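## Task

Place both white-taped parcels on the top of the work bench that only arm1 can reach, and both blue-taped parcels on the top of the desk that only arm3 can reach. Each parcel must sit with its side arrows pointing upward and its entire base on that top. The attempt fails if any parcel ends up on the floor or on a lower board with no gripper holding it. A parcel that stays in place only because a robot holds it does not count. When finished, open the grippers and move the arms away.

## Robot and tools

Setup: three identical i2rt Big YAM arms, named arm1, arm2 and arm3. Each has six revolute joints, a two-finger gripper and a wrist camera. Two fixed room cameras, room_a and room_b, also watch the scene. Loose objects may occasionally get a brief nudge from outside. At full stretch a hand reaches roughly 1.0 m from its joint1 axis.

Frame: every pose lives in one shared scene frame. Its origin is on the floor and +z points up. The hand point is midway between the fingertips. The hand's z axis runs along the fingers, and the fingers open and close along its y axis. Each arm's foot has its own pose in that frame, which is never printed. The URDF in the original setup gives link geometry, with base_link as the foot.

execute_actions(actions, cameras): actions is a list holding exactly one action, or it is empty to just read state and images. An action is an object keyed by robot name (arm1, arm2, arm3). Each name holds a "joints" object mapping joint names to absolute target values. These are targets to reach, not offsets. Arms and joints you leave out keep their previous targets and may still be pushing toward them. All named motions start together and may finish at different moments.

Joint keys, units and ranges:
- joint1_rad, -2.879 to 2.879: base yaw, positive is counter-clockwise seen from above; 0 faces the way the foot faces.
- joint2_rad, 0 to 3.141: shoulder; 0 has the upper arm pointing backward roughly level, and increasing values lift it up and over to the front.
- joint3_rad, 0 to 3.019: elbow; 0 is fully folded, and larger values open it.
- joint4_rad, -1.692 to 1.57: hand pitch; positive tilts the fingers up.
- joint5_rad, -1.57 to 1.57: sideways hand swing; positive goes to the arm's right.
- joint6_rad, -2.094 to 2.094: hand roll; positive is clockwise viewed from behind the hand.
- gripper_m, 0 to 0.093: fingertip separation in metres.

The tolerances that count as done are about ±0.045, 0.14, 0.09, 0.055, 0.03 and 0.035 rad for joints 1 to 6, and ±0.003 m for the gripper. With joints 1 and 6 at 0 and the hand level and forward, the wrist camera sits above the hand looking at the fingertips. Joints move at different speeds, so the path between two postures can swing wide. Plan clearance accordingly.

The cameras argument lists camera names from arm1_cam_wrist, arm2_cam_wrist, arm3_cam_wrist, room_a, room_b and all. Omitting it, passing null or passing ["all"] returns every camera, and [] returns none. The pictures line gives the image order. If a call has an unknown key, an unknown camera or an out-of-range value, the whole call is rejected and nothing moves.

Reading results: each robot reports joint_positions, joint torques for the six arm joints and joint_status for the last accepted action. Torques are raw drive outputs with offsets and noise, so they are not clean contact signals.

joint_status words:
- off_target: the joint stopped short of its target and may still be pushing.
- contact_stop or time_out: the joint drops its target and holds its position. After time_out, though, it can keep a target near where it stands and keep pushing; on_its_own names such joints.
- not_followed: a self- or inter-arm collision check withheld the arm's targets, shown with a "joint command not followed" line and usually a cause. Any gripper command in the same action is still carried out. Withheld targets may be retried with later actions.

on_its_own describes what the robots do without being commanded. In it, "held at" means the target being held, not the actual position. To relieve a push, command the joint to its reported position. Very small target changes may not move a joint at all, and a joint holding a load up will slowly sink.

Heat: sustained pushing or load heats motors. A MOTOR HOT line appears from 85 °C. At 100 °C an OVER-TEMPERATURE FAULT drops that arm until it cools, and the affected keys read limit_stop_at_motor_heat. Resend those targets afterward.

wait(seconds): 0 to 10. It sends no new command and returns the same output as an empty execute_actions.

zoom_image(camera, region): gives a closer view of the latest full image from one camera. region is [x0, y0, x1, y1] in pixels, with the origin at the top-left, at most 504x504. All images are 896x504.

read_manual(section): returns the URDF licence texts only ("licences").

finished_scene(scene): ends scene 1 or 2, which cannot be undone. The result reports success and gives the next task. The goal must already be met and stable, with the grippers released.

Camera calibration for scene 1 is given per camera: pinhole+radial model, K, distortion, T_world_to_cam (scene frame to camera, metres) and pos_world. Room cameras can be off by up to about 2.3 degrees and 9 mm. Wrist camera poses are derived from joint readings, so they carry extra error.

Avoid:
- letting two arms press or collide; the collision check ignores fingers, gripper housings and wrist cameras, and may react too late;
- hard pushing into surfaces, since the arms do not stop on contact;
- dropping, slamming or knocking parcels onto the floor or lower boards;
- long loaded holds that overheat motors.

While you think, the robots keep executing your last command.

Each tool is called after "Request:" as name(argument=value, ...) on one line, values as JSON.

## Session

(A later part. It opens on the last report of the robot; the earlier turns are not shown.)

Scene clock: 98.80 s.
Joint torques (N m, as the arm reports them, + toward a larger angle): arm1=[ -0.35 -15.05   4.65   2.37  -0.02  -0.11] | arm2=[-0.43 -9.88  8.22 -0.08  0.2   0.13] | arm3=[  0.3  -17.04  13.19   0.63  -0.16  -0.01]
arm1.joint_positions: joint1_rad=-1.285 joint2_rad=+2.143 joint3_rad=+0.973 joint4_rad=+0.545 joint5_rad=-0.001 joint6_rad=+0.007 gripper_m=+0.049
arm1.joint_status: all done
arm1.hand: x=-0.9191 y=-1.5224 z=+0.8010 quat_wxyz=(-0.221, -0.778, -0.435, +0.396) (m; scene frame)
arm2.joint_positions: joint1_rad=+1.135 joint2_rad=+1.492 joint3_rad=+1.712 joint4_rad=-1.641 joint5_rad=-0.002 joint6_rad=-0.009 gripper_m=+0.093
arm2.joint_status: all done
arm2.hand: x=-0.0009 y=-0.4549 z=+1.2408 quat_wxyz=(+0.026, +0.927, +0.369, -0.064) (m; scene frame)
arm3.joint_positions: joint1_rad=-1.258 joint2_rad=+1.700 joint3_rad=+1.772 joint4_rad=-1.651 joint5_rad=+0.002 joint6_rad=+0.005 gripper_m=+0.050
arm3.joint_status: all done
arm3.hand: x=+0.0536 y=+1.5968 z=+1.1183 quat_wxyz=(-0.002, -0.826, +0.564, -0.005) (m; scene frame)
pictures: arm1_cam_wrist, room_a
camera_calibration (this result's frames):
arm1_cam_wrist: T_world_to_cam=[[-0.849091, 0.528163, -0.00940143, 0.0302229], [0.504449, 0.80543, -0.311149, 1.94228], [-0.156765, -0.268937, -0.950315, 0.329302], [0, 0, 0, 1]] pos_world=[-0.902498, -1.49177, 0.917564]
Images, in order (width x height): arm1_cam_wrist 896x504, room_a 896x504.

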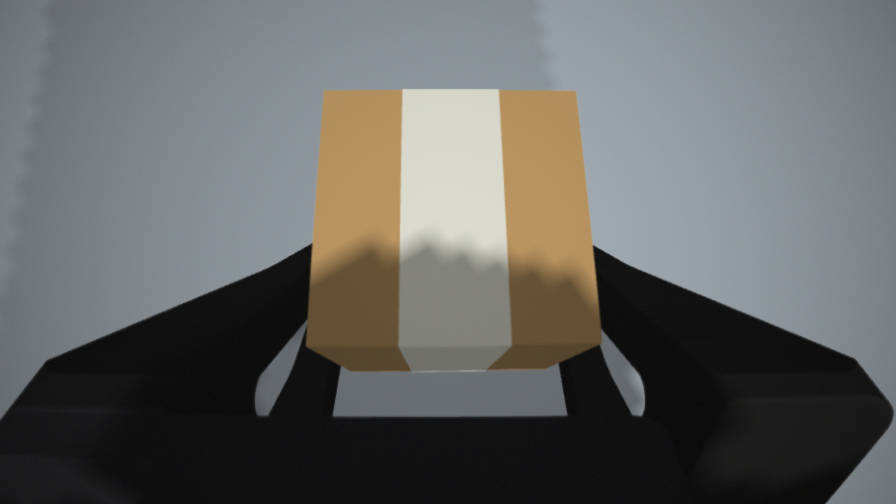

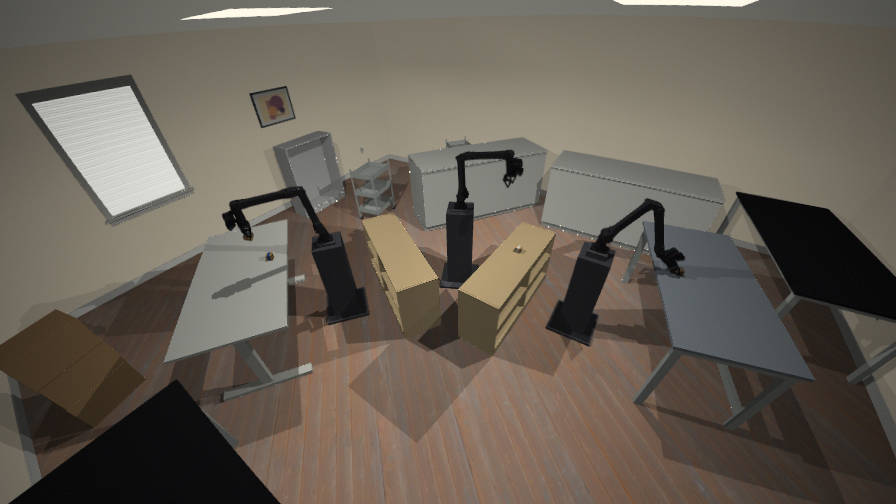

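Request:
execute_actions(actions=[{"arm1":{"joints":{"joint2_rad":2.2,"joint4_rad":0.6}},"arm2":{"joints":{"joint1_rad":-0.2}},"arm3":{"joints":{"joint2_rad":2.33,"joint3_rad":1.82}}}], cameras=["arm1_cam_wrist","arm3_cam_wrist"])

Scene clock: 100.67 s.
Joint torques (N m, as the arm reports them, + toward a larger angle): arm1=[ -0.31 -14.54   4.43   2.3   -0.03  -0.11] | arm2=[  0.26 -11.41   8.33  -0.11   0.09   0.12] | arm3=[  0.27 -24.05   8.71  -0.48  -0.16  -0.02]
arm1.joint_positions: joint1_rad=-1.285 joint2_rad=+2.166 joint3_rad=+0.973 joint4_rad=+0.588 joint5_rad=-0.001 joint6_rad=+0.006 gripper_m=+0.049
arm1.joint_status: all done
arm1.hand: x=-0.9197 y=-1.5234 z=+0.7958 quat_wxyz=(-0.226, -0.773, -0.434, +0.403) (m; scene frame)
arm2.joint_positions: joint1_rad=-0.206 joint2_rad=+1.506 joint3_rad=+1.712 joint4_rad=-1.641 joint5_rad=+0.001 joint6_rad=-0.009 gripper_m=+0.093
arm2.joint_status: all done
arm2.hand: x=-0.0482 y=+0.1289 z=+1.2388 quat_wxyz=(-0.026, +0.956, -0.287, -0.062) (m; scene frame)
arm3.joint_positions: joint1_rad=-1.258 joint2_rad=+2.345 joint3_rad=+1.797 joint4_rad=-1.654 joint5_rad=+0.002 joint6_rad=+0.005 gripper_m=+0.050
arm3.joint_status: all done
arm3.hand: x=+0.0542 y=+1.5959 z=+0.7962 quat_wxyz=(-0.173, -0.785, +0.536, -0.258) (m; scene frame)
pictures: arm1_cam_wrist, arm3_cam_wrist
camera_calibration (this result's frames):
arm1_cam_wrist: T_world_to_cam=[[-0.849608, 0.527343, -0.00866311, 0.0278423], [0.500193, 0.800441, -0.330305, 1.9455], [-0.16725, -0.284963, -0.943835, 0.284802], [0, 0, 0, 1]] pos_world=[-0.90184, -1.49079, 0.911657]
arm3_cam_wrist: T_world_to_cam=[[0.931753, 0.363089, -0.00176239, -0.629744], [0.11715, -0.296027, 0.947968, -0.284662], [0.343675, -0.883478, -0.31836, 1.7675], [0, 0, 0, 1]] pos_world=[0.0126694, 1.70593, 0.831441]
Images, in order (width x height): arm1_cam_wrist 896x504, arm3_cam_wrist 896x504.

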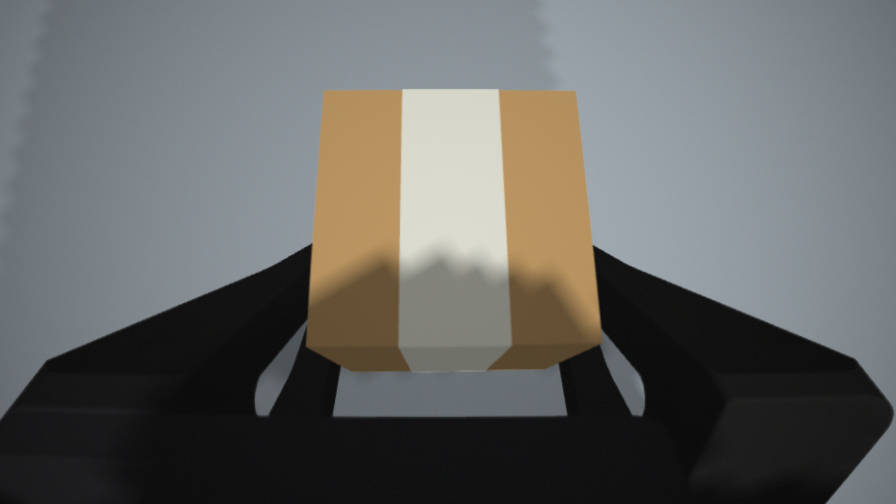

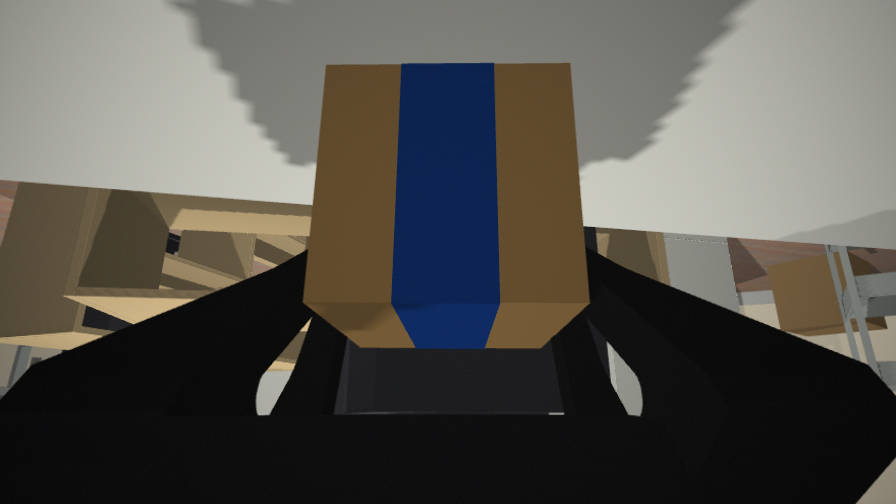

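Request:
execute_actions(actions=[{"arm1":{"joints":{"joint2_rad":2.225,"joint4_rad":0.61}},"arm3":{"joints":{"joint2_rad":2.415,"joint4_rad":-1.6}}}], cameras=["arm1_cam_wrist","arm3_cam_wrist"])

Scene clock: 101.70 s.
Joint torques (N m, as the arm reports them, + toward a larger angle): arm1=[ -0.44 -13.06   4.41   2.    -0.02  -0.1 ] | arm2=[  0.04 -11.19   8.25  -0.1    0.1    0.13] | arm3=[  0.24 -20.73   8.63  -0.01  -0.16  -0.01]
arm1.joint_positions: joint1_rad=-1.285 joint2_rad=+2.173 joint3_rad=+0.973 joint4_rad=+0.606 joint5_rad=-0.001 joint6_rad=+0.005 gripper_m=+0.049
arm1.joint_status: all done
arm1.hand: x=-0.9203 y=-1.5243 z=+0.7953 quat_wxyz=(-0.228, -0.771, -0.433, +0.408) (m; scene frame)
arm2.joint_positions: joint1_rad=-0.206 joint2_rad=+1.506 joint3_rad=+1.712 joint4_rad=-1.641 joint5_rad=+0.001 joint6_rad=-0.009 gripper_m=+0.093
arm2.joint_status: not commanded
arm2.hand: x=-0.0482 y=+0.1289 z=+1.2388 quat_wxyz=(-0.026, +0.956, -0.287, -0.062) (m; scene frame)
arm3.joint_positions: joint1_rad=-1.258 joint2_rad=+2.389 joint3_rad=+1.797 joint4_rad=-1.607 joint5_rad=+0.002 joint6_rad=+0.005 gripper_m=+0.050
arm3.joint_status: all done
arm3.hand: x=+0.0538 y=+1.5968 z=+0.7672 quat_wxyz=(-0.172, -0.785, +0.536, -0.257) (m; scene frame)
pictures: arm1_cam_wrist, arm3_cam_wrist
camera_calibration (this result's frames):
arm1_cam_wrist: T_world_to_cam=[[-0.850043, 0.526656, -0.00782035, 0.0257263], [0.497353, 0.797682, -0.341091, 1.94808], [-0.173399, -0.293832, -0.939998, 0.261768], [0, 0, 0, 1]] pos_world=[-0.901622, -1.49058, 0.910734]
arm3_cam_wrist: T_world_to_cam=[[0.93175, 0.363095, -0.00178032, -0.629804], [0.118085, -0.298379, 0.947115, -0.252561], [0.343362, -0.882685, -0.32089, 1.75988], [0, 0, 0, 1]] pos_world=[0.0123687, 1.70674, 0.802812]
Images, in order (width x height): arm1_cam_wrist 896x504, arm3_cam_wrist 896x504.

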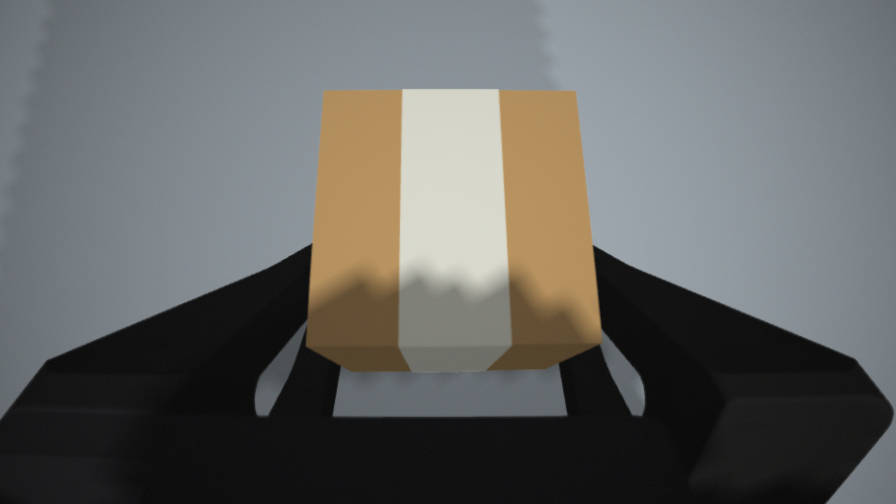

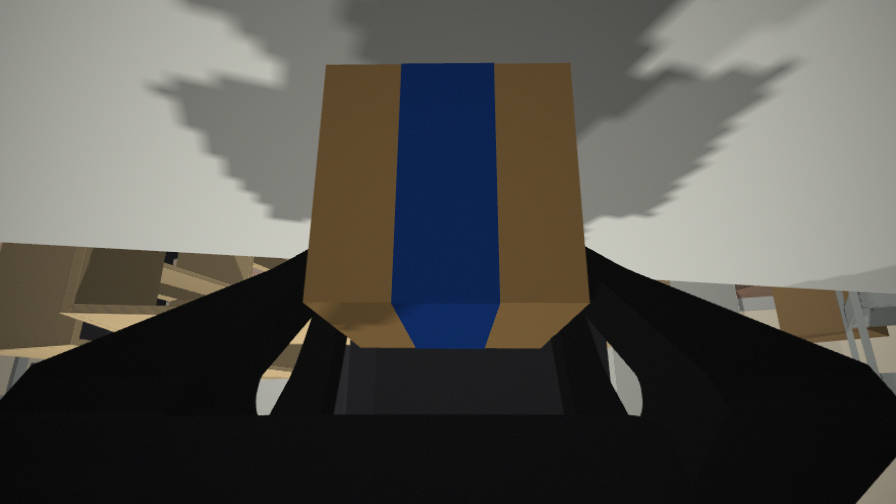

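Arm1 is in contact. Release; arm3 nudges down.

Request:
execute_actions(actions=[{"arm1":{"joints":{"joint2_rad":2.173,"gripper_m":0.093}},"arm3":{"joints":{"joint2_rad":2.44,"joint4_rad":-1.575}}}], cameras=["arm1_cam_wrist","arm3_cam_wrist"])

Scene clock: 102.40 s.
Joint torques (N m, as the arm reports them, + toward a larger angle): arm1=[ -0.44 -17.45   4.37   2.03  -0.02  -0.1 ] | arm2=[  0.02 -10.96   8.24  -0.09   0.09   0.12] | arm3=[  0.34 -19.35   8.6    0.18  -0.14  -0.01]
arm1.joint_positions: joint1_rad=-1.285 joint2_rad=+2.173 joint3_rad=+0.973 joint4_rad=+0.606 joint5_rad=-0.001 joint6_rad=+0.005 gripper_m=+0.093
arm1.joint_status: all done
arm1.hand: x=-0.9203 y=-1.5243 z=+0.7953 quat_wxyz=(-0.228, -0.771, -0.433, +0.408) (m; scene frame)
arm2.joint_positions: joint1_rad=-0.206 joint2_rad=+1.506 joint3_rad=+1.712 joint4_rad=-1.641 joint5_rad=+0.001 joint6_rad=-0.009 gripper_m=+0.093
arm2.joint_status: not commanded
arm2.hand: x=-0.0482 y=+0.1289 z=+1.2388 quat_wxyz=(-0.026, +0.956, -0.287, -0.062) (m; scene frame)
arm3.joint_positions: joint1_rad=-1.258 joint2_rad=+2.397 joint3_rad=+1.797 joint4_rad=-1.586 joint5_rad=+0.001 joint6_rad=+0.005 gripper_m=+0.050
arm3.joint_status: all done
arm3.hand: x=+0.0528 y=+1.5992 z=+0.7604 quat_wxyz=(-0.169, -0.787, +0.537, -0.252) (m; scene frame)
pictures: arm1_cam_wrist, arm3_cam_wrist
camera_calibration (this result's frames):
arm1_cam_wrist: T_world_to_cam=[[-0.850043, 0.526656, -0.00782035, 0.0257263], [0.497353, 0.797682, -0.341091, 1.94808], [-0.173399, -0.293832, -0.939998, 0.261768], [0, 0, 0, 1]] pos_world=[-0.901622, -1.49058, 0.910734]
arm3_cam_wrist: T_world_to_cam=[[0.93167, 0.363295, -0.00293321, -0.62911], [0.123735, -0.309708, 0.942746, -0.224143], [0.341586, -0.878691, -0.333498, 1.76346], [0, 0, 0, 1]] pos_world=[0.0114821, 1.70867, 0.797576]
Images, in order (width x height): arm1_cam_wrist 896x504, arm3_cam_wrist 896x504.

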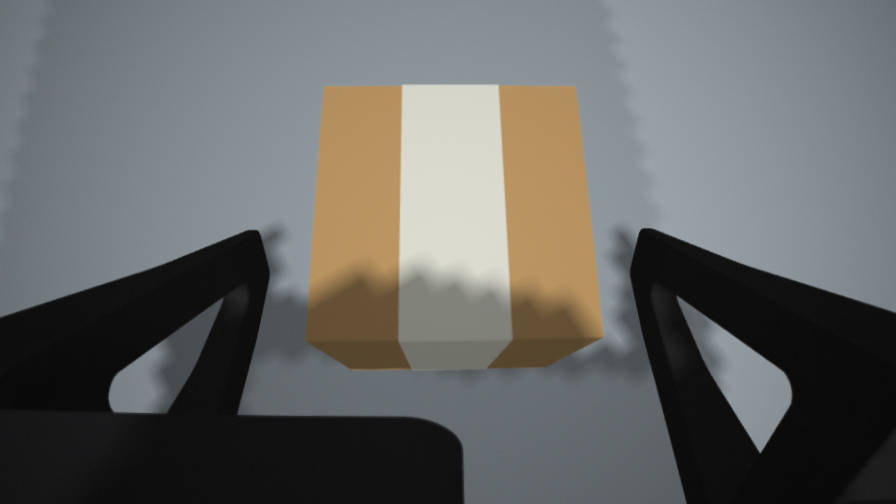

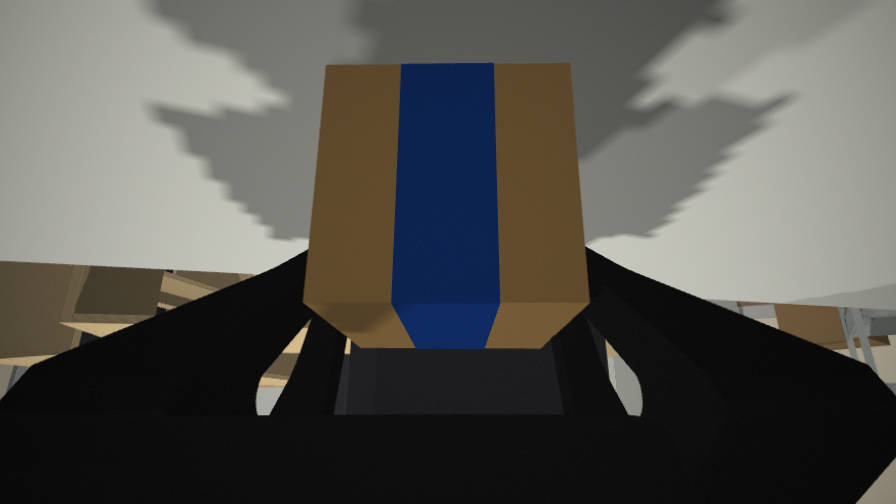

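Request:
execute_actions(actions=[{"arm1":{"joints":{"joint2_rad":1.85}},"arm3":{"joints":{"joint2_rad":2.397,"gripper_m":0.093}}}], cameras=["arm3_cam_wrist"])

Request:
execute_actions(actions=[{"arm1":{"joints":{"joint1_rad":1.562,"joint3_rad":1.72,"joint4_rad":-0.9}},"arm3":{"joints":{"joint2_rad":1.9}}}], cameras=["arm1_cam_wrist","arm3_cam_wrist","room_a"])

Scene clock: 104.07 s.
Joint torques (N m, as the arm reports them, + toward a larger angle): arm1=[ -0.57 -13.44   7.53   2.01  -0.03  -0.09] | arm2=[  0.04 -11.05   8.23  -0.07   0.09   0.13] | arm3=[  0.27 -23.36   8.59   0.11  -0.14  -0.01]
arm1.joint_positions: joint1_rad=-1.285 joint2_rad=+1.819 joint3_rad=+0.968 joint4_rad=+0.610 joint5_rad=-0.001 joint6_rad=+0.005 gripper_m=+0.093
arm1.joint_status: all done
arm1.hand: x=-0.9389 y=-1.5575 z=+1.0195 quat_wxyz=(-0.301, -0.687, -0.387, +0.537) (m; scene frame)
arm2.joint_positions: joint1_rad=-0.206 joint2_rad=+1.506 joint3_rad=+1.712 joint4_rad=-1.641 joint5_rad=+0.001 joint6_rad=-0.009 gripper_m=+0.093
arm2.joint_status: not commanded
arm2.hand: x=-0.0482 y=+0.1289 z=+1.2388 quat_wxyz=(-0.026, +0.956, -0.287, -0.062) (m; scene frame)
arm3.joint_positions: joint1_rad=-1.258 joint2_rad=+2.397 joint3_rad=+1.797 joint4_rad=-1.585 joint5_rad=+0.001 joint6_rad=+0.005 gripper_m=+0.093
arm3.joint_status: all done
arm3.hand: x=+0.0526 y=+1.5994 z=+0.7602 quat_wxyz=(-0.168, -0.787, +0.537, -0.251) (m; scene frame)
pictures: arm3_cam_wrist
camera_calibration (this result's frames):
arm3_cam_wrist: T_world_to_cam=[[0.931668, 0.3633, -0.00294312, -0.629109], [0.124267, -0.311044, 0.942236, -0.221339], [0.341399, -0.878217, -0.334936, 1.76402], [0, 0, 0, 1]] pos_world=[0.01139, 1.7089, 0.797538]
Images, in order (width x height): arm3_cam_wrist 896x504.

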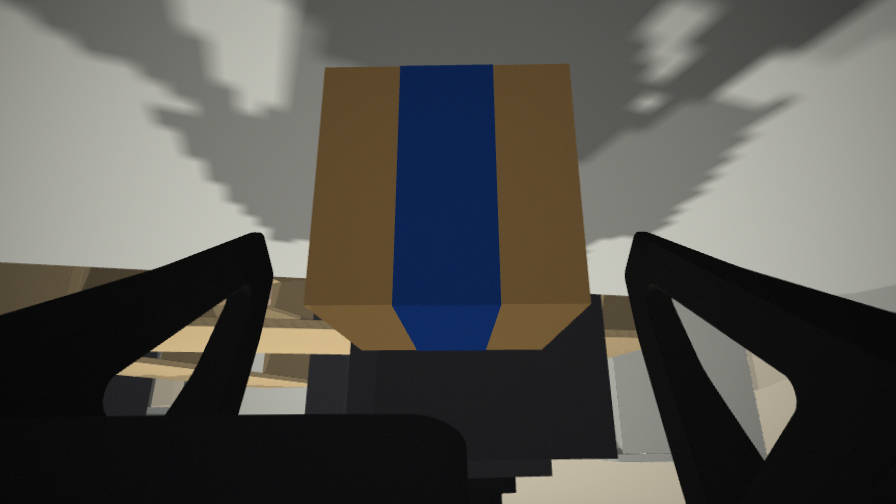

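Scene clock: 106.53 s.
Joint torques (N m, as the arm reports them, + toward a larger angle): arm1=[ -0.37 -18.5   11.87   1.11  -0.05  -0.1 ] | arm2=[  0.11 -11.07   8.21  -0.09   0.1    0.12] | arm3=[  0.25 -17.59   9.89   1.    -0.15  -0.01]
arm1.joint_positions: joint1_rad=+1.570 joint2_rad=+1.838 joint3_rad=+1.688 joint4_rad=-0.892 joint5_rad=+0.000 joint6_rad=+0.005 gripper_m=+0.093
arm1.joint_status: all done
arm1.hand: x=-0.0794 y=-0.5211 z=+1.0981 quat_wxyz=(-0.244, +0.345, -0.901, -0.099) (m; scene frame)
arm2.joint_positions: joint1_rad=-0.206 joint2_rad=+1.506 joint3_rad=+1.712 joint4_rad=-1.641 joint5_rad=+0.001 joint6_rad=-0.009 gripper_m=+0.093
arm2.joint_status: not commanded
arm2.hand: x=-0.0482 y=+0.1289 z=+1.2388 quat_wxyz=(-0.026, +0.956, -0.287, -0.062) (m; scene frame)
arm3.joint_positions: joint1_rad=-1.258 joint2_rad=+1.876 joint3_rad=+1.817 joint4_rad=-1.578 joint5_rad=+0.001 joint6_rad=+0.005 gripper_m=+0.093
arm3.joint_status: all done
arm3.hand: x=+0.0357 y=+1.6416 z=+1.0429 quat_wxyz=(-0.018, -0.826, +0.563, -0.029) (m; scene frame)
pictures: arm1_cam_wrist, arm3_cam_wrist, room_a
camera_calibration (this result's frames):
arm1_cam_wrist: T_world_to_cam=[[0.662715, -0.748706, -0.015761, -0.321231], [-0.744598, -0.661032, 0.0927943, -0.502246], [-0.0798942, -0.0497605, -0.995561, 1.18256], [0, 0, 0, 1]] pos_world=[-0.0666075, -0.513663, 1.21885]
arm3_cam_wrist: T_world_to_cam=[[0.930627, 0.365922, -0.00579124, -0.629092], [0.287336, -0.720779, 0.630806, 0.519108], [0.226652, -0.588709, -0.775919, 1.89026], [0, 0, 0, 1]] pos_world=[0.00786131, 1.71717, 1.13559]
Images, in order (width x height): arm1_cam_wrist 896x504, arm3_cam_wrist 896x504, room_a 896x504.

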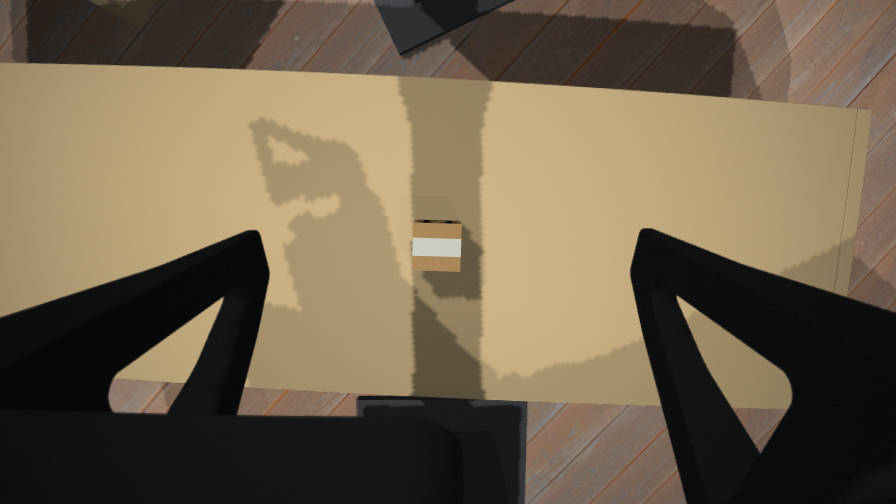

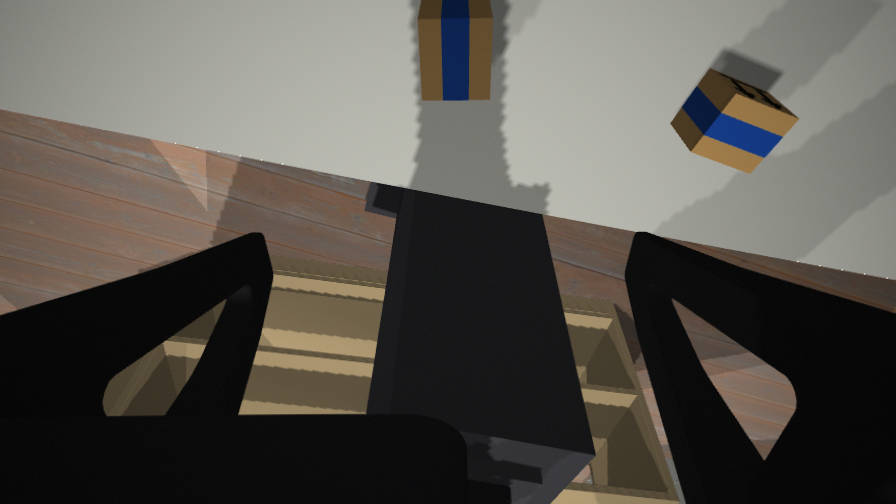

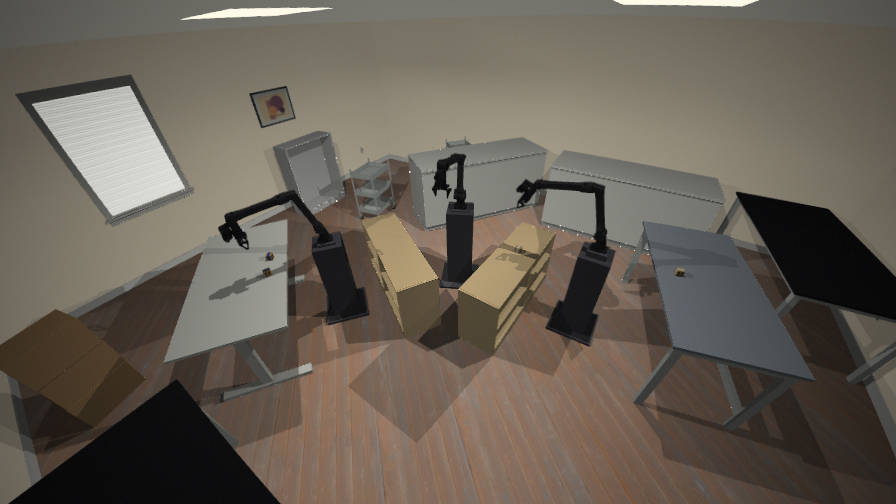

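Request:
execute_actions(actions=[{"arm1":{"joints":{"joint1_rad":1.59,"joint2_rad":2.40,"joint3_rad":1.785,"joint4_rad":-0.935}},"arm3":{"joints":{"joint1_rad":-0.95,"joint4_rad":-1.40}}}], cameras=["arm1_cam_wrist","arm3_cam_wrist"])

Scene clock: 108.33 s.
Joint torques (N m, as the arm reports them, + toward a larger angle): arm1=[  1.4  -23.97   8.77   0.56  -0.05  -0.1 ] | arm2=[  0.1  -11.04   8.2   -0.09   0.1    0.13] | arm3=[  0.29 -18.02  10.06   1.54  -0.04  -0.01]
arm1.joint_positions: joint1_rad=+1.577 joint2_rad=+2.408 joint3_rad=+1.758 joint4_rad=-0.935 joint5_rad=+0.000 joint6_rad=+0.005 gripper_m=+0.093
arm1.joint_status: all done
arm1.hand: x=-0.1128 y=-0.5424 z=+0.7459 quat_wxyz=(+0.007, +0.362, -0.932, -0.001) (m; scene frame)
arm2.joint_positions: joint1_rad=-0.206 joint2_rad=+1.506 joint3_rad=+1.712 joint4_rad=-1.641 joint5_rad=+0.001 joint6_rad=-0.009 gripper_m=+0.093
arm2.joint_status: not commanded
arm2.hand: x=-0.0482 y=+0.1289 z=+1.2388 quat_wxyz=(-0.026, +0.956, -0.287, -0.062) (m; scene frame)
arm3.joint_positions: joint1_rad=-0.957 joint2_rad=+1.876 joint3_rad=+1.817 joint4_rad=-1.409 joint5_rad=-0.001 joint6_rad=+0.005 gripper_m=+0.093
arm3.joint_status: all done
arm3.hand: x=-0.1370 y=+1.5885 z=+1.0435 quat_wxyz=(+0.021, -0.900, +0.433, +0.046) (m; scene frame)
pictures: arm1_cam_wrist, arm3_cam_wrist
camera_calibration (this result's frames):
arm1_cam_wrist: T_world_to_cam=[[0.665736, -0.74615, -0.00748001, -0.325056], [-0.597286, -0.53887, 0.594028, -0.799529], [-0.447264, -0.390998, -0.80441, 0.459129], [0, 0, 0, 1]] pos_world=[-0.0557941, -0.493864, 0.841838]
arm3_cam_wrist: T_world_to_cam=[[0.779646, 0.626152, -0.00929868, -0.879315], [0.549016, -0.676308, 0.491109, 0.641092], [0.30122, -0.387996, -0.871048, 1.68924], [0, 0, 0, 1]] pos_world=[-0.17525, 1.63958, 1.14839]
Images, in order (width x height): arm1_cam_wrist 896x504, arm3_cam_wrist 896x504.

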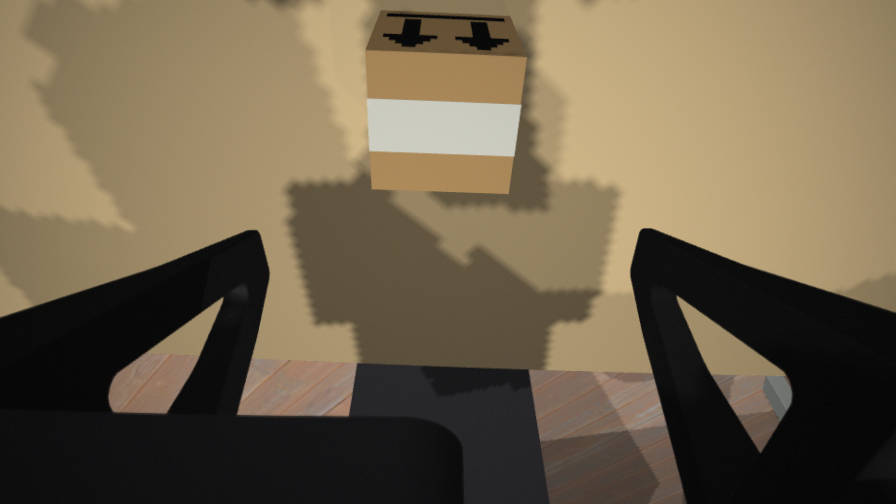

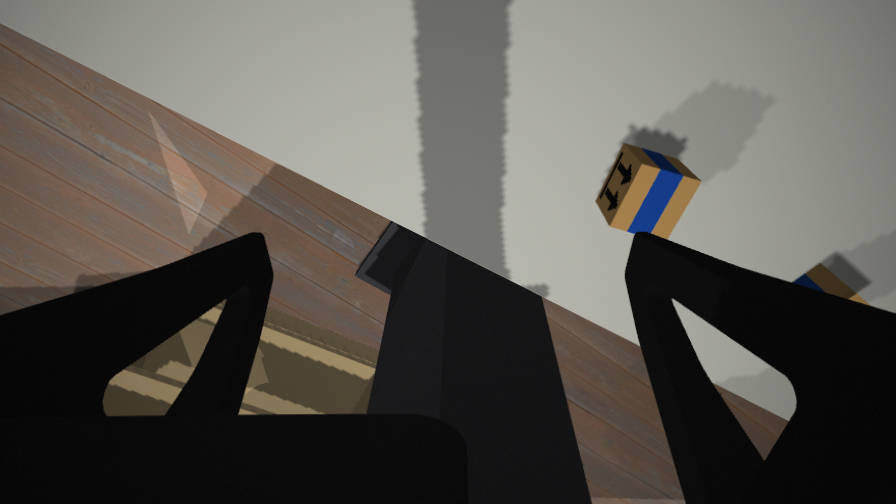

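Request:
execute_actions(actions=[{"arm1":{"joints":{"joint1_rad":1.58,"joint2_rad":2.575,"joint3_rad":1.845,"joint4_rad":-0.80}},"arm3":{"joints":{"joint1_rad":-0.5,"joint2_rad":1.4}}}], cameras=["arm1_cam_wrist"])

Scene clock: 112.00 s.
Joint torques (N m, as the arm reports them, + toward a larger angle): arm1=[  0.42 -23.06   7.39   0.8   -0.05  -0.09] | arm2=[  0.05 -11.05   8.24  -0.09   0.1    0.12] | arm3=[ -0.24 -11.13   9.98   2.14  -0.04   0.  ]
arm1.joint_positions: joint1_rad=+1.577 joint2_rad=+2.562 joint3_rad=+1.833 joint4_rad=-0.806 joint5_rad=+0.000 joint6_rad=+0.005 gripper_m=+0.093
arm1.joint_status: all done
arm1.hand: x=-0.0980 y=-0.5281 z=+0.6704 quat_wxyz=(-0.017, +0.361, -0.932, -0.010) (m; scene frame)
arm2.joint_positions: joint1_rad=-0.206 joint2_rad=+1.506 joint3_rad=+1.712 joint4_rad=-1.641 joint5_rad=+0.001 joint6_rad=-0.009 gripper_m=+0.093
arm2.joint_status: not commanded
arm2.hand: x=-0.0482 y=+0.1289 z=+1.2388 quat_wxyz=(-0.026, +0.956, -0.287, -0.062) (m; scene frame)
arm3.joint_positions: joint1_rad=-0.502 joint2_rad=+1.392 joint3_rad=+1.818 joint4_rad=-1.403 joint5_rad=-0.001 joint6_rad=+0.004 gripper_m=+0.093
arm3.joint_status: all done
arm3.hand: x=-0.2158 y=+1.3308 z=+1.3084 quat_wxyz=(+0.062, -0.933, +0.209, +0.285) (m; scene frame)
pictures: arm1_cam_wrist
camera_calibration (this result's frames):
arm1_cam_wrist: T_world_to_cam=[[0.665762, -0.746118, -0.0082838, -0.324198], [-0.618561, -0.558083, 0.553105, -0.722951], [-0.417305, -0.363113, -0.83307, 0.447432], [0, 0, 0, 1]] pos_world=[-0.0446352, -0.482889, 0.769925]
Images, in order (width x height): arm1_cam_wrist 896x504.

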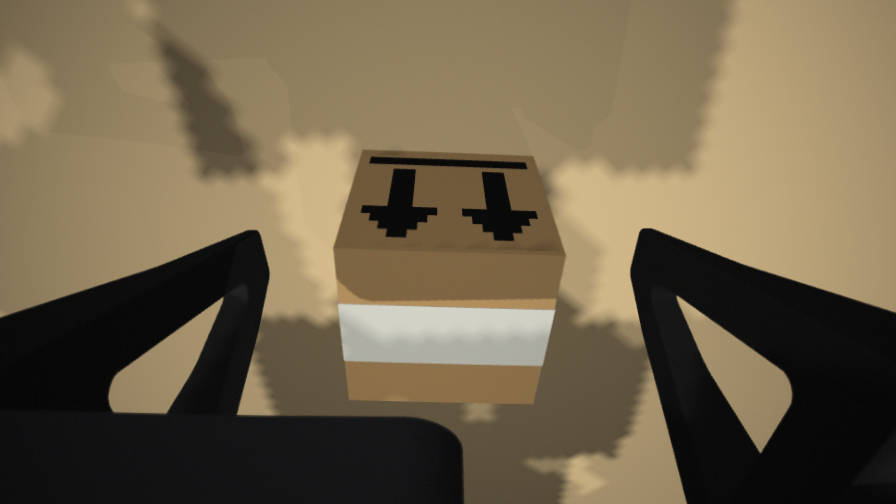

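Request:
execute_actions(actions=[{"arm1":{"joints":{"joint2_rad":2.627,"joint4_rad":-0.845}}}], cameras=["arm1_cam_wrist"])

Scene clock: 112.93 s.
Joint torques (N m, as the arm reports them, + toward a larger angle): arm1=[  0.51 -21.21   7.     0.27  -0.04  -0.09] | arm2=[  0.01 -11.11   8.23  -0.07   0.1    0.12] | arm3=[ -0.15 -11.75   9.9    2.13  -0.03   0.  ]
arm1.joint_positions: joint1_rad=+1.577 joint2_rad=+2.590 joint3_rad=+1.833 joint4_rad=-0.838 joint5_rad=+0.000 joint6_rad=+0.005 gripper_m=+0.093
arm1.joint_status: all done
arm1.hand: x=-0.1113 y=-0.5402 z=+0.6525 quat_wxyz=(+0.011, +0.362, -0.932, +0.001) (m; scene frame)
arm2.joint_positions: joint1_rad=-0.206 joint2_rad=+1.506 joint3_rad=+1.712 joint4_rad=-1.641 joint5_rad=+0.001 joint6_rad=-0.009 gripper_m=+0.093
arm2.joint_status: not commanded
arm2.hand: x=-0.0482 y=+0.1289 z=+1.2388 quat_wxyz=(-0.026, +0.956, -0.287, -0.062) (m; scene frame)
arm3.joint_positions: joint1_rad=-0.502 joint2_rad=+1.392 joint3_rad=+1.818 joint4_rad=-1.403 joint5_rad=-0.001 joint6_rad=+0.004 gripper_m=+0.093
arm3.joint_status: not commanded
arm3.hand: x=-0.2158 y=+1.3308 z=+1.3084 quat_wxyz=(+0.062, -0.933, +0.209, +0.285) (m; scene frame)
pictures: arm1_cam_wrist
camera_calibration (this result's frames):
arm1_cam_wrist: T_world_to_cam=[[0.665734, -0.746153, -0.00731415, -0.325162], [-0.592716, -0.534739, 0.602281, -0.744593], [-0.453305, -0.396624, -0.798251, 0.377809], [0, 0, 0, 1]] pos_world=[-0.0535979, -0.490935, 0.747662]
Images, in order (width x height): arm1_cam_wrist 896x504.

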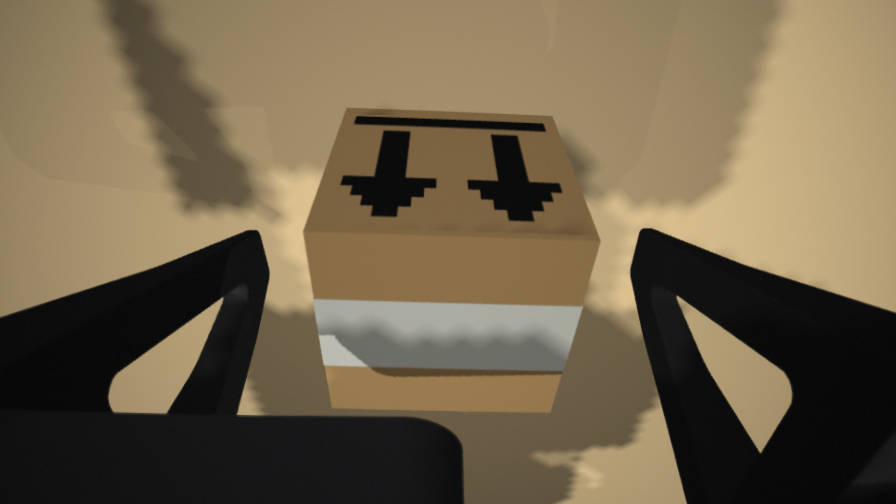

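Request:
execute_actions(actions=[{"arm1":{"joints":{"joint2_rad":2.59,"gripper_m":0.04}}}], cameras=[])

Request:
execute_actions(actions=[{"arm1":{"joints":{"joint2_rad":2.12,"joint4_rad":-1.13}}}], cameras=[])

Request:
execute_actions(actions=[{"arm1":{"joints":{"joint1_rad":-1.05,"joint2_rad":2.20,"joint3_rad":1.765}}}], cameras=["arm1_cam_wrist","room_b"])

Scene clock: 114.03 s.
Joint torques (N m, as the arm reports them, + toward a larger angle): arm1=[  0.58 -23.86   7.02   0.29  -0.05  -0.1 ] | arm2=[ -0.01 -11.04   8.23  -0.1    0.09   0.12] | arm3=[ -0.17 -11.28  10.01   2.14  -0.03   0.  ]
arm1.joint_positions: joint1_rad=+1.577 joint2_rad=+2.590 joint3_rad=+1.833 joint4_rad=-0.838 joint5_rad=+0.000 joint6_rad=+0.005 gripper_m=+0.049
arm1.joint_status: gripper_m off_target (ended at +0.049, target +0.040); the others done
arm1.hand: x=-0.1113 y=-0.5402 z=+0.6525 quat_wxyz=(+0.011, +0.362, -0.932, +0.001) (m; scene frame)
arm2.joint_positions: joint1_rad=-0.206 joint2_rad=+1.506 joint3_rad=+1.712 joint4_rad=-1.641 joint5_rad=+0.001 joint6_rad=-0.009 gripper_m=+0.093
arm2.joint_status: not commanded
arm2.hand: x=-0.0482 y=+0.1289 z=+1.2388 quat_wxyz=(-0.026, +0.956, -0.287, -0.062) (m; scene frame)
arm3.joint_positions: joint1_rad=-0.502 joint2_rad=+1.392 joint3_rad=+1.818 joint4_rad=-1.403 joint5_rad=-0.001 joint6_rad=+0.004 gripper_m=+0.093
arm3.joint_status: not commanded
arm3.hand: x=-0.2158 y=+1.3308 z=+1.3084 quat_wxyz=(+0.062, -0.933, +0.209, +0.285) (m; scene frame)
pictures: none
No camera images: the call's "cameras" was empty. Leave "cameras" out to get every camera's image.

Scene clock: 115.57 s.
Joint torques (N m, as the arm reports them, + toward a larger angle): arm1=[  0.54 -20.13   8.85   0.65  -0.04  -0.09] | arm2=[  0.   -11.08   8.22  -0.09   0.1    0.12] | arm3=[ -0.15 -11.35  10.01   2.12  -0.03   0.  ]
arm1.joint_positions: joint1_rad=+1.577 joint2_rad=+2.096 joint3_rad=+1.844 joint4_rad=-1.124 joint5_rad=+0.000 joint6_rad=+0.005 gripper_m=+0.049
arm1.joint_status: all done
arm1.hand: x=-0.0836 y=-0.5177 z=+0.9770 quat_wxyz=(-0.090, +0.360, -0.928, -0.039) (m; scene frame)
arm2.joint_positions: joint1_rad=-0.206 joint2_rad=+1.506 joint3_rad=+1.712 joint4_rad=-1.641 joint5_rad=+0.001 joint6_rad=-0.009 gripper_m=+0.093
arm2.joint_status: not commanded
arm2.hand: x=-0.0482 y=+0.1289 z=+1.2388 quat_wxyz=(-0.026, +0.956, -0.287, -0.062) (m; scene frame)
arm3.joint_positions: joint1_rad=-0.502 joint2_rad=+1.392 joint3_rad=+1.818 joint4_rad=-1.403 joint5_rad=-0.001 joint6_rad=+0.004 gripper_m=+0.093
arm3.joint_status: not commanded
arm3.hand: x=-0.2158 y=+1.3308 z=+1.3084 quat_wxyz=(+0.062, -0.933, +0.209, +0.285) (m; scene frame)
pictures: none
No camera images: the call's "cameras" was empty. Leave "cameras" out to get every camera's image.

Scene clock: 118.00 s.
Joint torques (N m, as the arm reports them, + toward a larger angle): arm1=[  0.99 -22.27   7.82   0.33  -0.08  -0.09] | arm2=[  0.07 -11.07   8.25  -0.09   0.09   0.11] | arm3=[ -0.19 -11.36  10.03   2.14  -0.03   0.  ]
arm1.joint_positions: joint1_rad=-1.062 joint2_rad=+2.197 joint3_rad=+1.764 joint4_rad=-1.123 joint5_rad=+0.001 joint6_rad=+0.005 gripper_m=+0.049
arm1.joint_status: all done
arm1.hand: x=-0.7966 y=-1.5985 z=+0.8757 quat_wxyz=(-0.001, -0.813, -0.582, +0.005) (m; scene frame)
arm2.joint_positions: joint1_rad=-0.206 joint2_rad=+1.506 joint3_rad=+1.712 joint4_rad=-1.641 joint5_rad=+0.001 joint6_rad=-0.009 gripper_m=+0.093
arm2.joint_status: not commanded
arm2.hand: x=-0.0482 y=+0.1289 z=+1.2388 quat_wxyz=(-0.026, +0.956, -0.287, -0.062) (m; scene frame)
arm3.joint_positions: joint1_rad=-0.502 joint2_rad=+1.392 joint3_rad=+1.818 joint4_rad=-1.403 joint5_rad=-0.001 joint6_rad=+0.004 gripper_m=+0.093
arm3.joint_status: not commanded
arm3.hand: x=-0.2158 y=+1.3308 z=+1.3084 quat_wxyz=(+0.062, -0.933, +0.209, +0.285) (m; scene frame)
pictures: arm1_cam_wrist, room_b
camera_calibration (this result's frames):
arm1_cam_wrist: T_world_to_cam=[[-0.943085, 0.332516, 0.00486873, -0.224975], [0.274292, 0.769505, 0.576738, 0.94672], [0.188028, 0.545248, -0.816915, 1.8583], [0, 0, 0, 1]] pos_world=[-0.82126, -1.66693, 0.973158]
Images, in order (width x height): arm1_cam_wrist 896x504, room_b 896x504.

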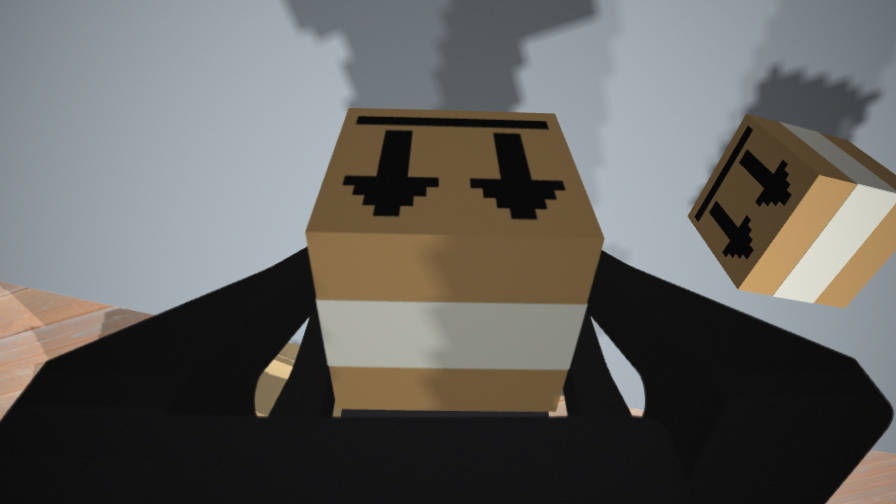

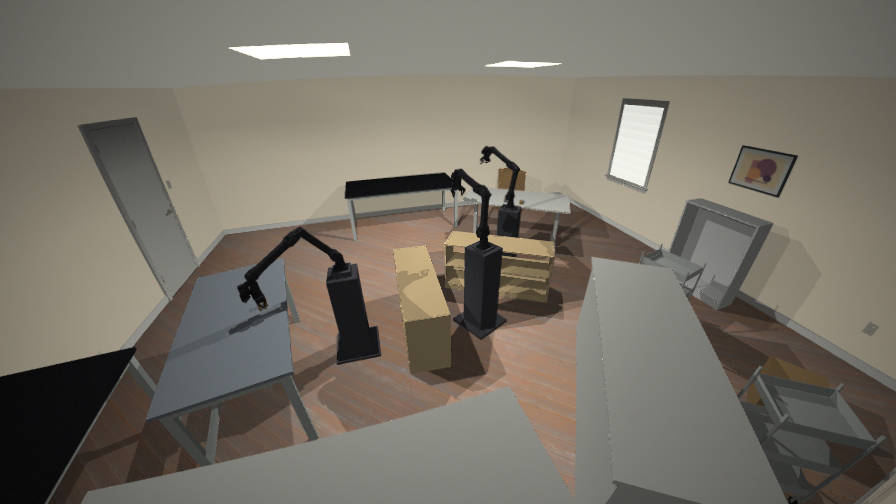

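Request:
execute_actions(actions=[{"arm1":{"joints":{"joint2_rad":2.29,"joint4_rad":-1.05}}}], cameras=[])

Scene clock: 119.10 s.
Joint torques (N m, as the arm reports them, + toward a larger angle): arm1=[  0.98 -21.01   7.55   0.92  -0.07  -0.1 ] | arm2=[  0.07 -11.06   8.2   -0.08   0.1    0.12] | arm3=[ -0.24 -11.37  10.02   2.14  -0.03   0.  ]
arm1.joint_positions: joint1_rad=-1.062 joint2_rad=+2.268 joint3_rad=+1.764 joint4_rad=-1.058 joint5_rad=+0.001 joint6_rad=+0.005 gripper_m=+0.049
arm1.joint_status: all done
arm1.hand: x=-0.7981 y=-1.6024 z=+0.8306 quat_wxyz=(+0.001, -0.813, -0.582, +0.003) (m; scene frame)
arm2.joint_positions: joint1_rad=-0.206 joint2_rad=+1.506 joint3_rad=+1.712 joint4_rad=-1.641 joint5_rad=+0.001 joint6_rad=-0.009 gripper_m=+0.093
arm2.joint_status: not commanded
arm2.hand: x=-0.0482 y=+0.1289 z=+1.2388 quat_wxyz=(-0.026, +0.956, -0.287, -0.062) (m; scene frame)
arm3.joint_positions: joint1_rad=-0.502 joint2_rad=+1.392 joint3_rad=+1.818 joint4_rad=-1.403 joint5_rad=-0.001 joint6_rad=+0.004 gripper_m=+0.093
arm3.joint_status: not commanded
arm3.hand: x=-0.2158 y=+1.3308 z=+1.3084 quat_wxyz=(+0.062, -0.933, +0.209, +0.285) (m; scene frame)
pictures: none
No camera images: the call's "cameras" was empty. Leave "cameras" out to get every camera's image.

Request:
execute_actions(actions=[{"arm1":{"joints":{"joint2_rad":2.335}}}], cameras=[])

Scene clock: 121.47 s.
Joint torques (N m, as the arm reports them, + toward a larger angle): arm1=[  0.92 -19.74   7.29   0.77  -0.07  -0.09] | arm2=[  0.1  -11.02   8.22  -0.12   0.09   0.12] | arm3=[ -0.18 -11.38  10.01   2.15  -0.03   0.  ]
arm1.joint_positions: joint1_rad=-1.062 joint2_rad=+2.303 joint3_rad=+1.764 joint4_rad=-1.057 joint5_rad=+0.001 joint6_rad=+0.005 gripper_m=+0.049
arm1.joint_status: all done
arm1.hand: x=-0.7960 y=-1.5958 z=+0.8086 quat_wxyz=(+0.011, -0.813, -0.582, -0.011) (m; scene frame)
arm2.joint_positions: joint1_rad=-0.206 joint2_rad=+1.506 joint3_rad=+1.712 joint4_rad=-1.641 joint5_rad=+0.001 joint6_rad=-0.009 gripper_m=+0.093
arm2.joint_status: not commanded
arm2.hand: x=-0.0482 y=+0.1289 z=+1.2388 quat_wxyz=(-0.026, +0.956, -0.287, -0.062) (m; scene frame)
arm3.joint_positions: joint1_rad=-0.502 joint2_rad=+1.392 joint3_rad=+1.818 joint4_rad=-1.403 joint5_rad=-0.001 joint6_rad=+0.004 gripper_m=+0.093
arm3.joint_status: not commanded
arm3.hand: x=-0.2158 y=+1.3308 z=+1.3084 quat_wxyz=(+0.062, -0.933, +0.209, +0.285) (m; scene frame)
pictures: none
No camera images: the call's "cameras" was empty. Leave "cameras" out to get every camera's image.

Request:
execute_actions(actions=[{"arm1":{"joints":{"joint2_rad":2.36,"joint4_rad":-1.035}}}], cameras=["arm1_cam_wrist"])

Scene clock: 122.10 s.
Joint torques (N m, as the arm reports them, + toward a larger angle): arm1=[  0.93 -18.68   7.32   0.74  -0.07  -0.1 ] | arm2=[  0.05 -11.03   8.24  -0.08   0.09   0.12] | arm3=[ -0.22 -11.37  10.01   2.13  -0.03   0.  ]
arm1.joint_positions: joint1_rad=-1.062 joint2_rad=+2.310 joint3_rad=+1.764 joint4_rad=-1.041 joint5_rad=+0.001 joint6_rad=+0.005 gripper_m=+0.049
arm1.joint_status: all done
arm1.hand: x=-0.7969 y=-1.5984 z=+0.8047 quat_wxyz=(+0.008, -0.813, -0.582, -0.007) (m; scene frame)
arm2.joint_positions: joint1_rad=-0.206 joint2_rad=+1.506 joint3_rad=+1.712 joint4_rad=-1.641 joint5_rad=+0.001 joint6_rad=-0.009 gripper_m=+0.093
arm2.joint_status: not commanded
arm2.hand: x=-0.0482 y=+0.1289 z=+1.2388 quat_wxyz=(-0.026, +0.956, -0.287, -0.062) (m; scene frame)
arm3.joint_positions: joint1_rad=-0.502 joint2_rad=+1.392 joint3_rad=+1.818 joint4_rad=-1.403 joint5_rad=-0.001 joint6_rad=+0.004 gripper_m=+0.093
arm3.joint_status: not commanded
arm3.hand: x=-0.2158 y=+1.3308 z=+1.3084 quat_wxyz=(+0.062, -0.933, +0.209, +0.285) (m; scene frame)
pictures: arm1_cam_wrist
camera_calibration (this result's frames):
arm1_cam_wrist: T_world_to_cam=[[-0.943085, 0.332507, 0.00536603, -0.225387], [0.268629, 0.752197, 0.601696, 0.935449], [0.196032, 0.568892, -0.798707, 1.8299], [0, 0, 0, 1]] pos_world=[-0.822566, -1.66971, 0.899905]
Images, in order (width x height): arm1_cam_wrist 896x504.

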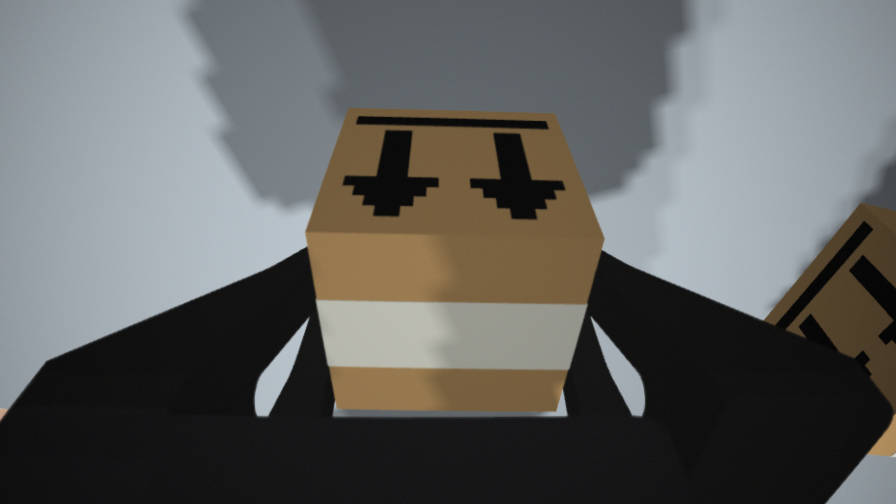

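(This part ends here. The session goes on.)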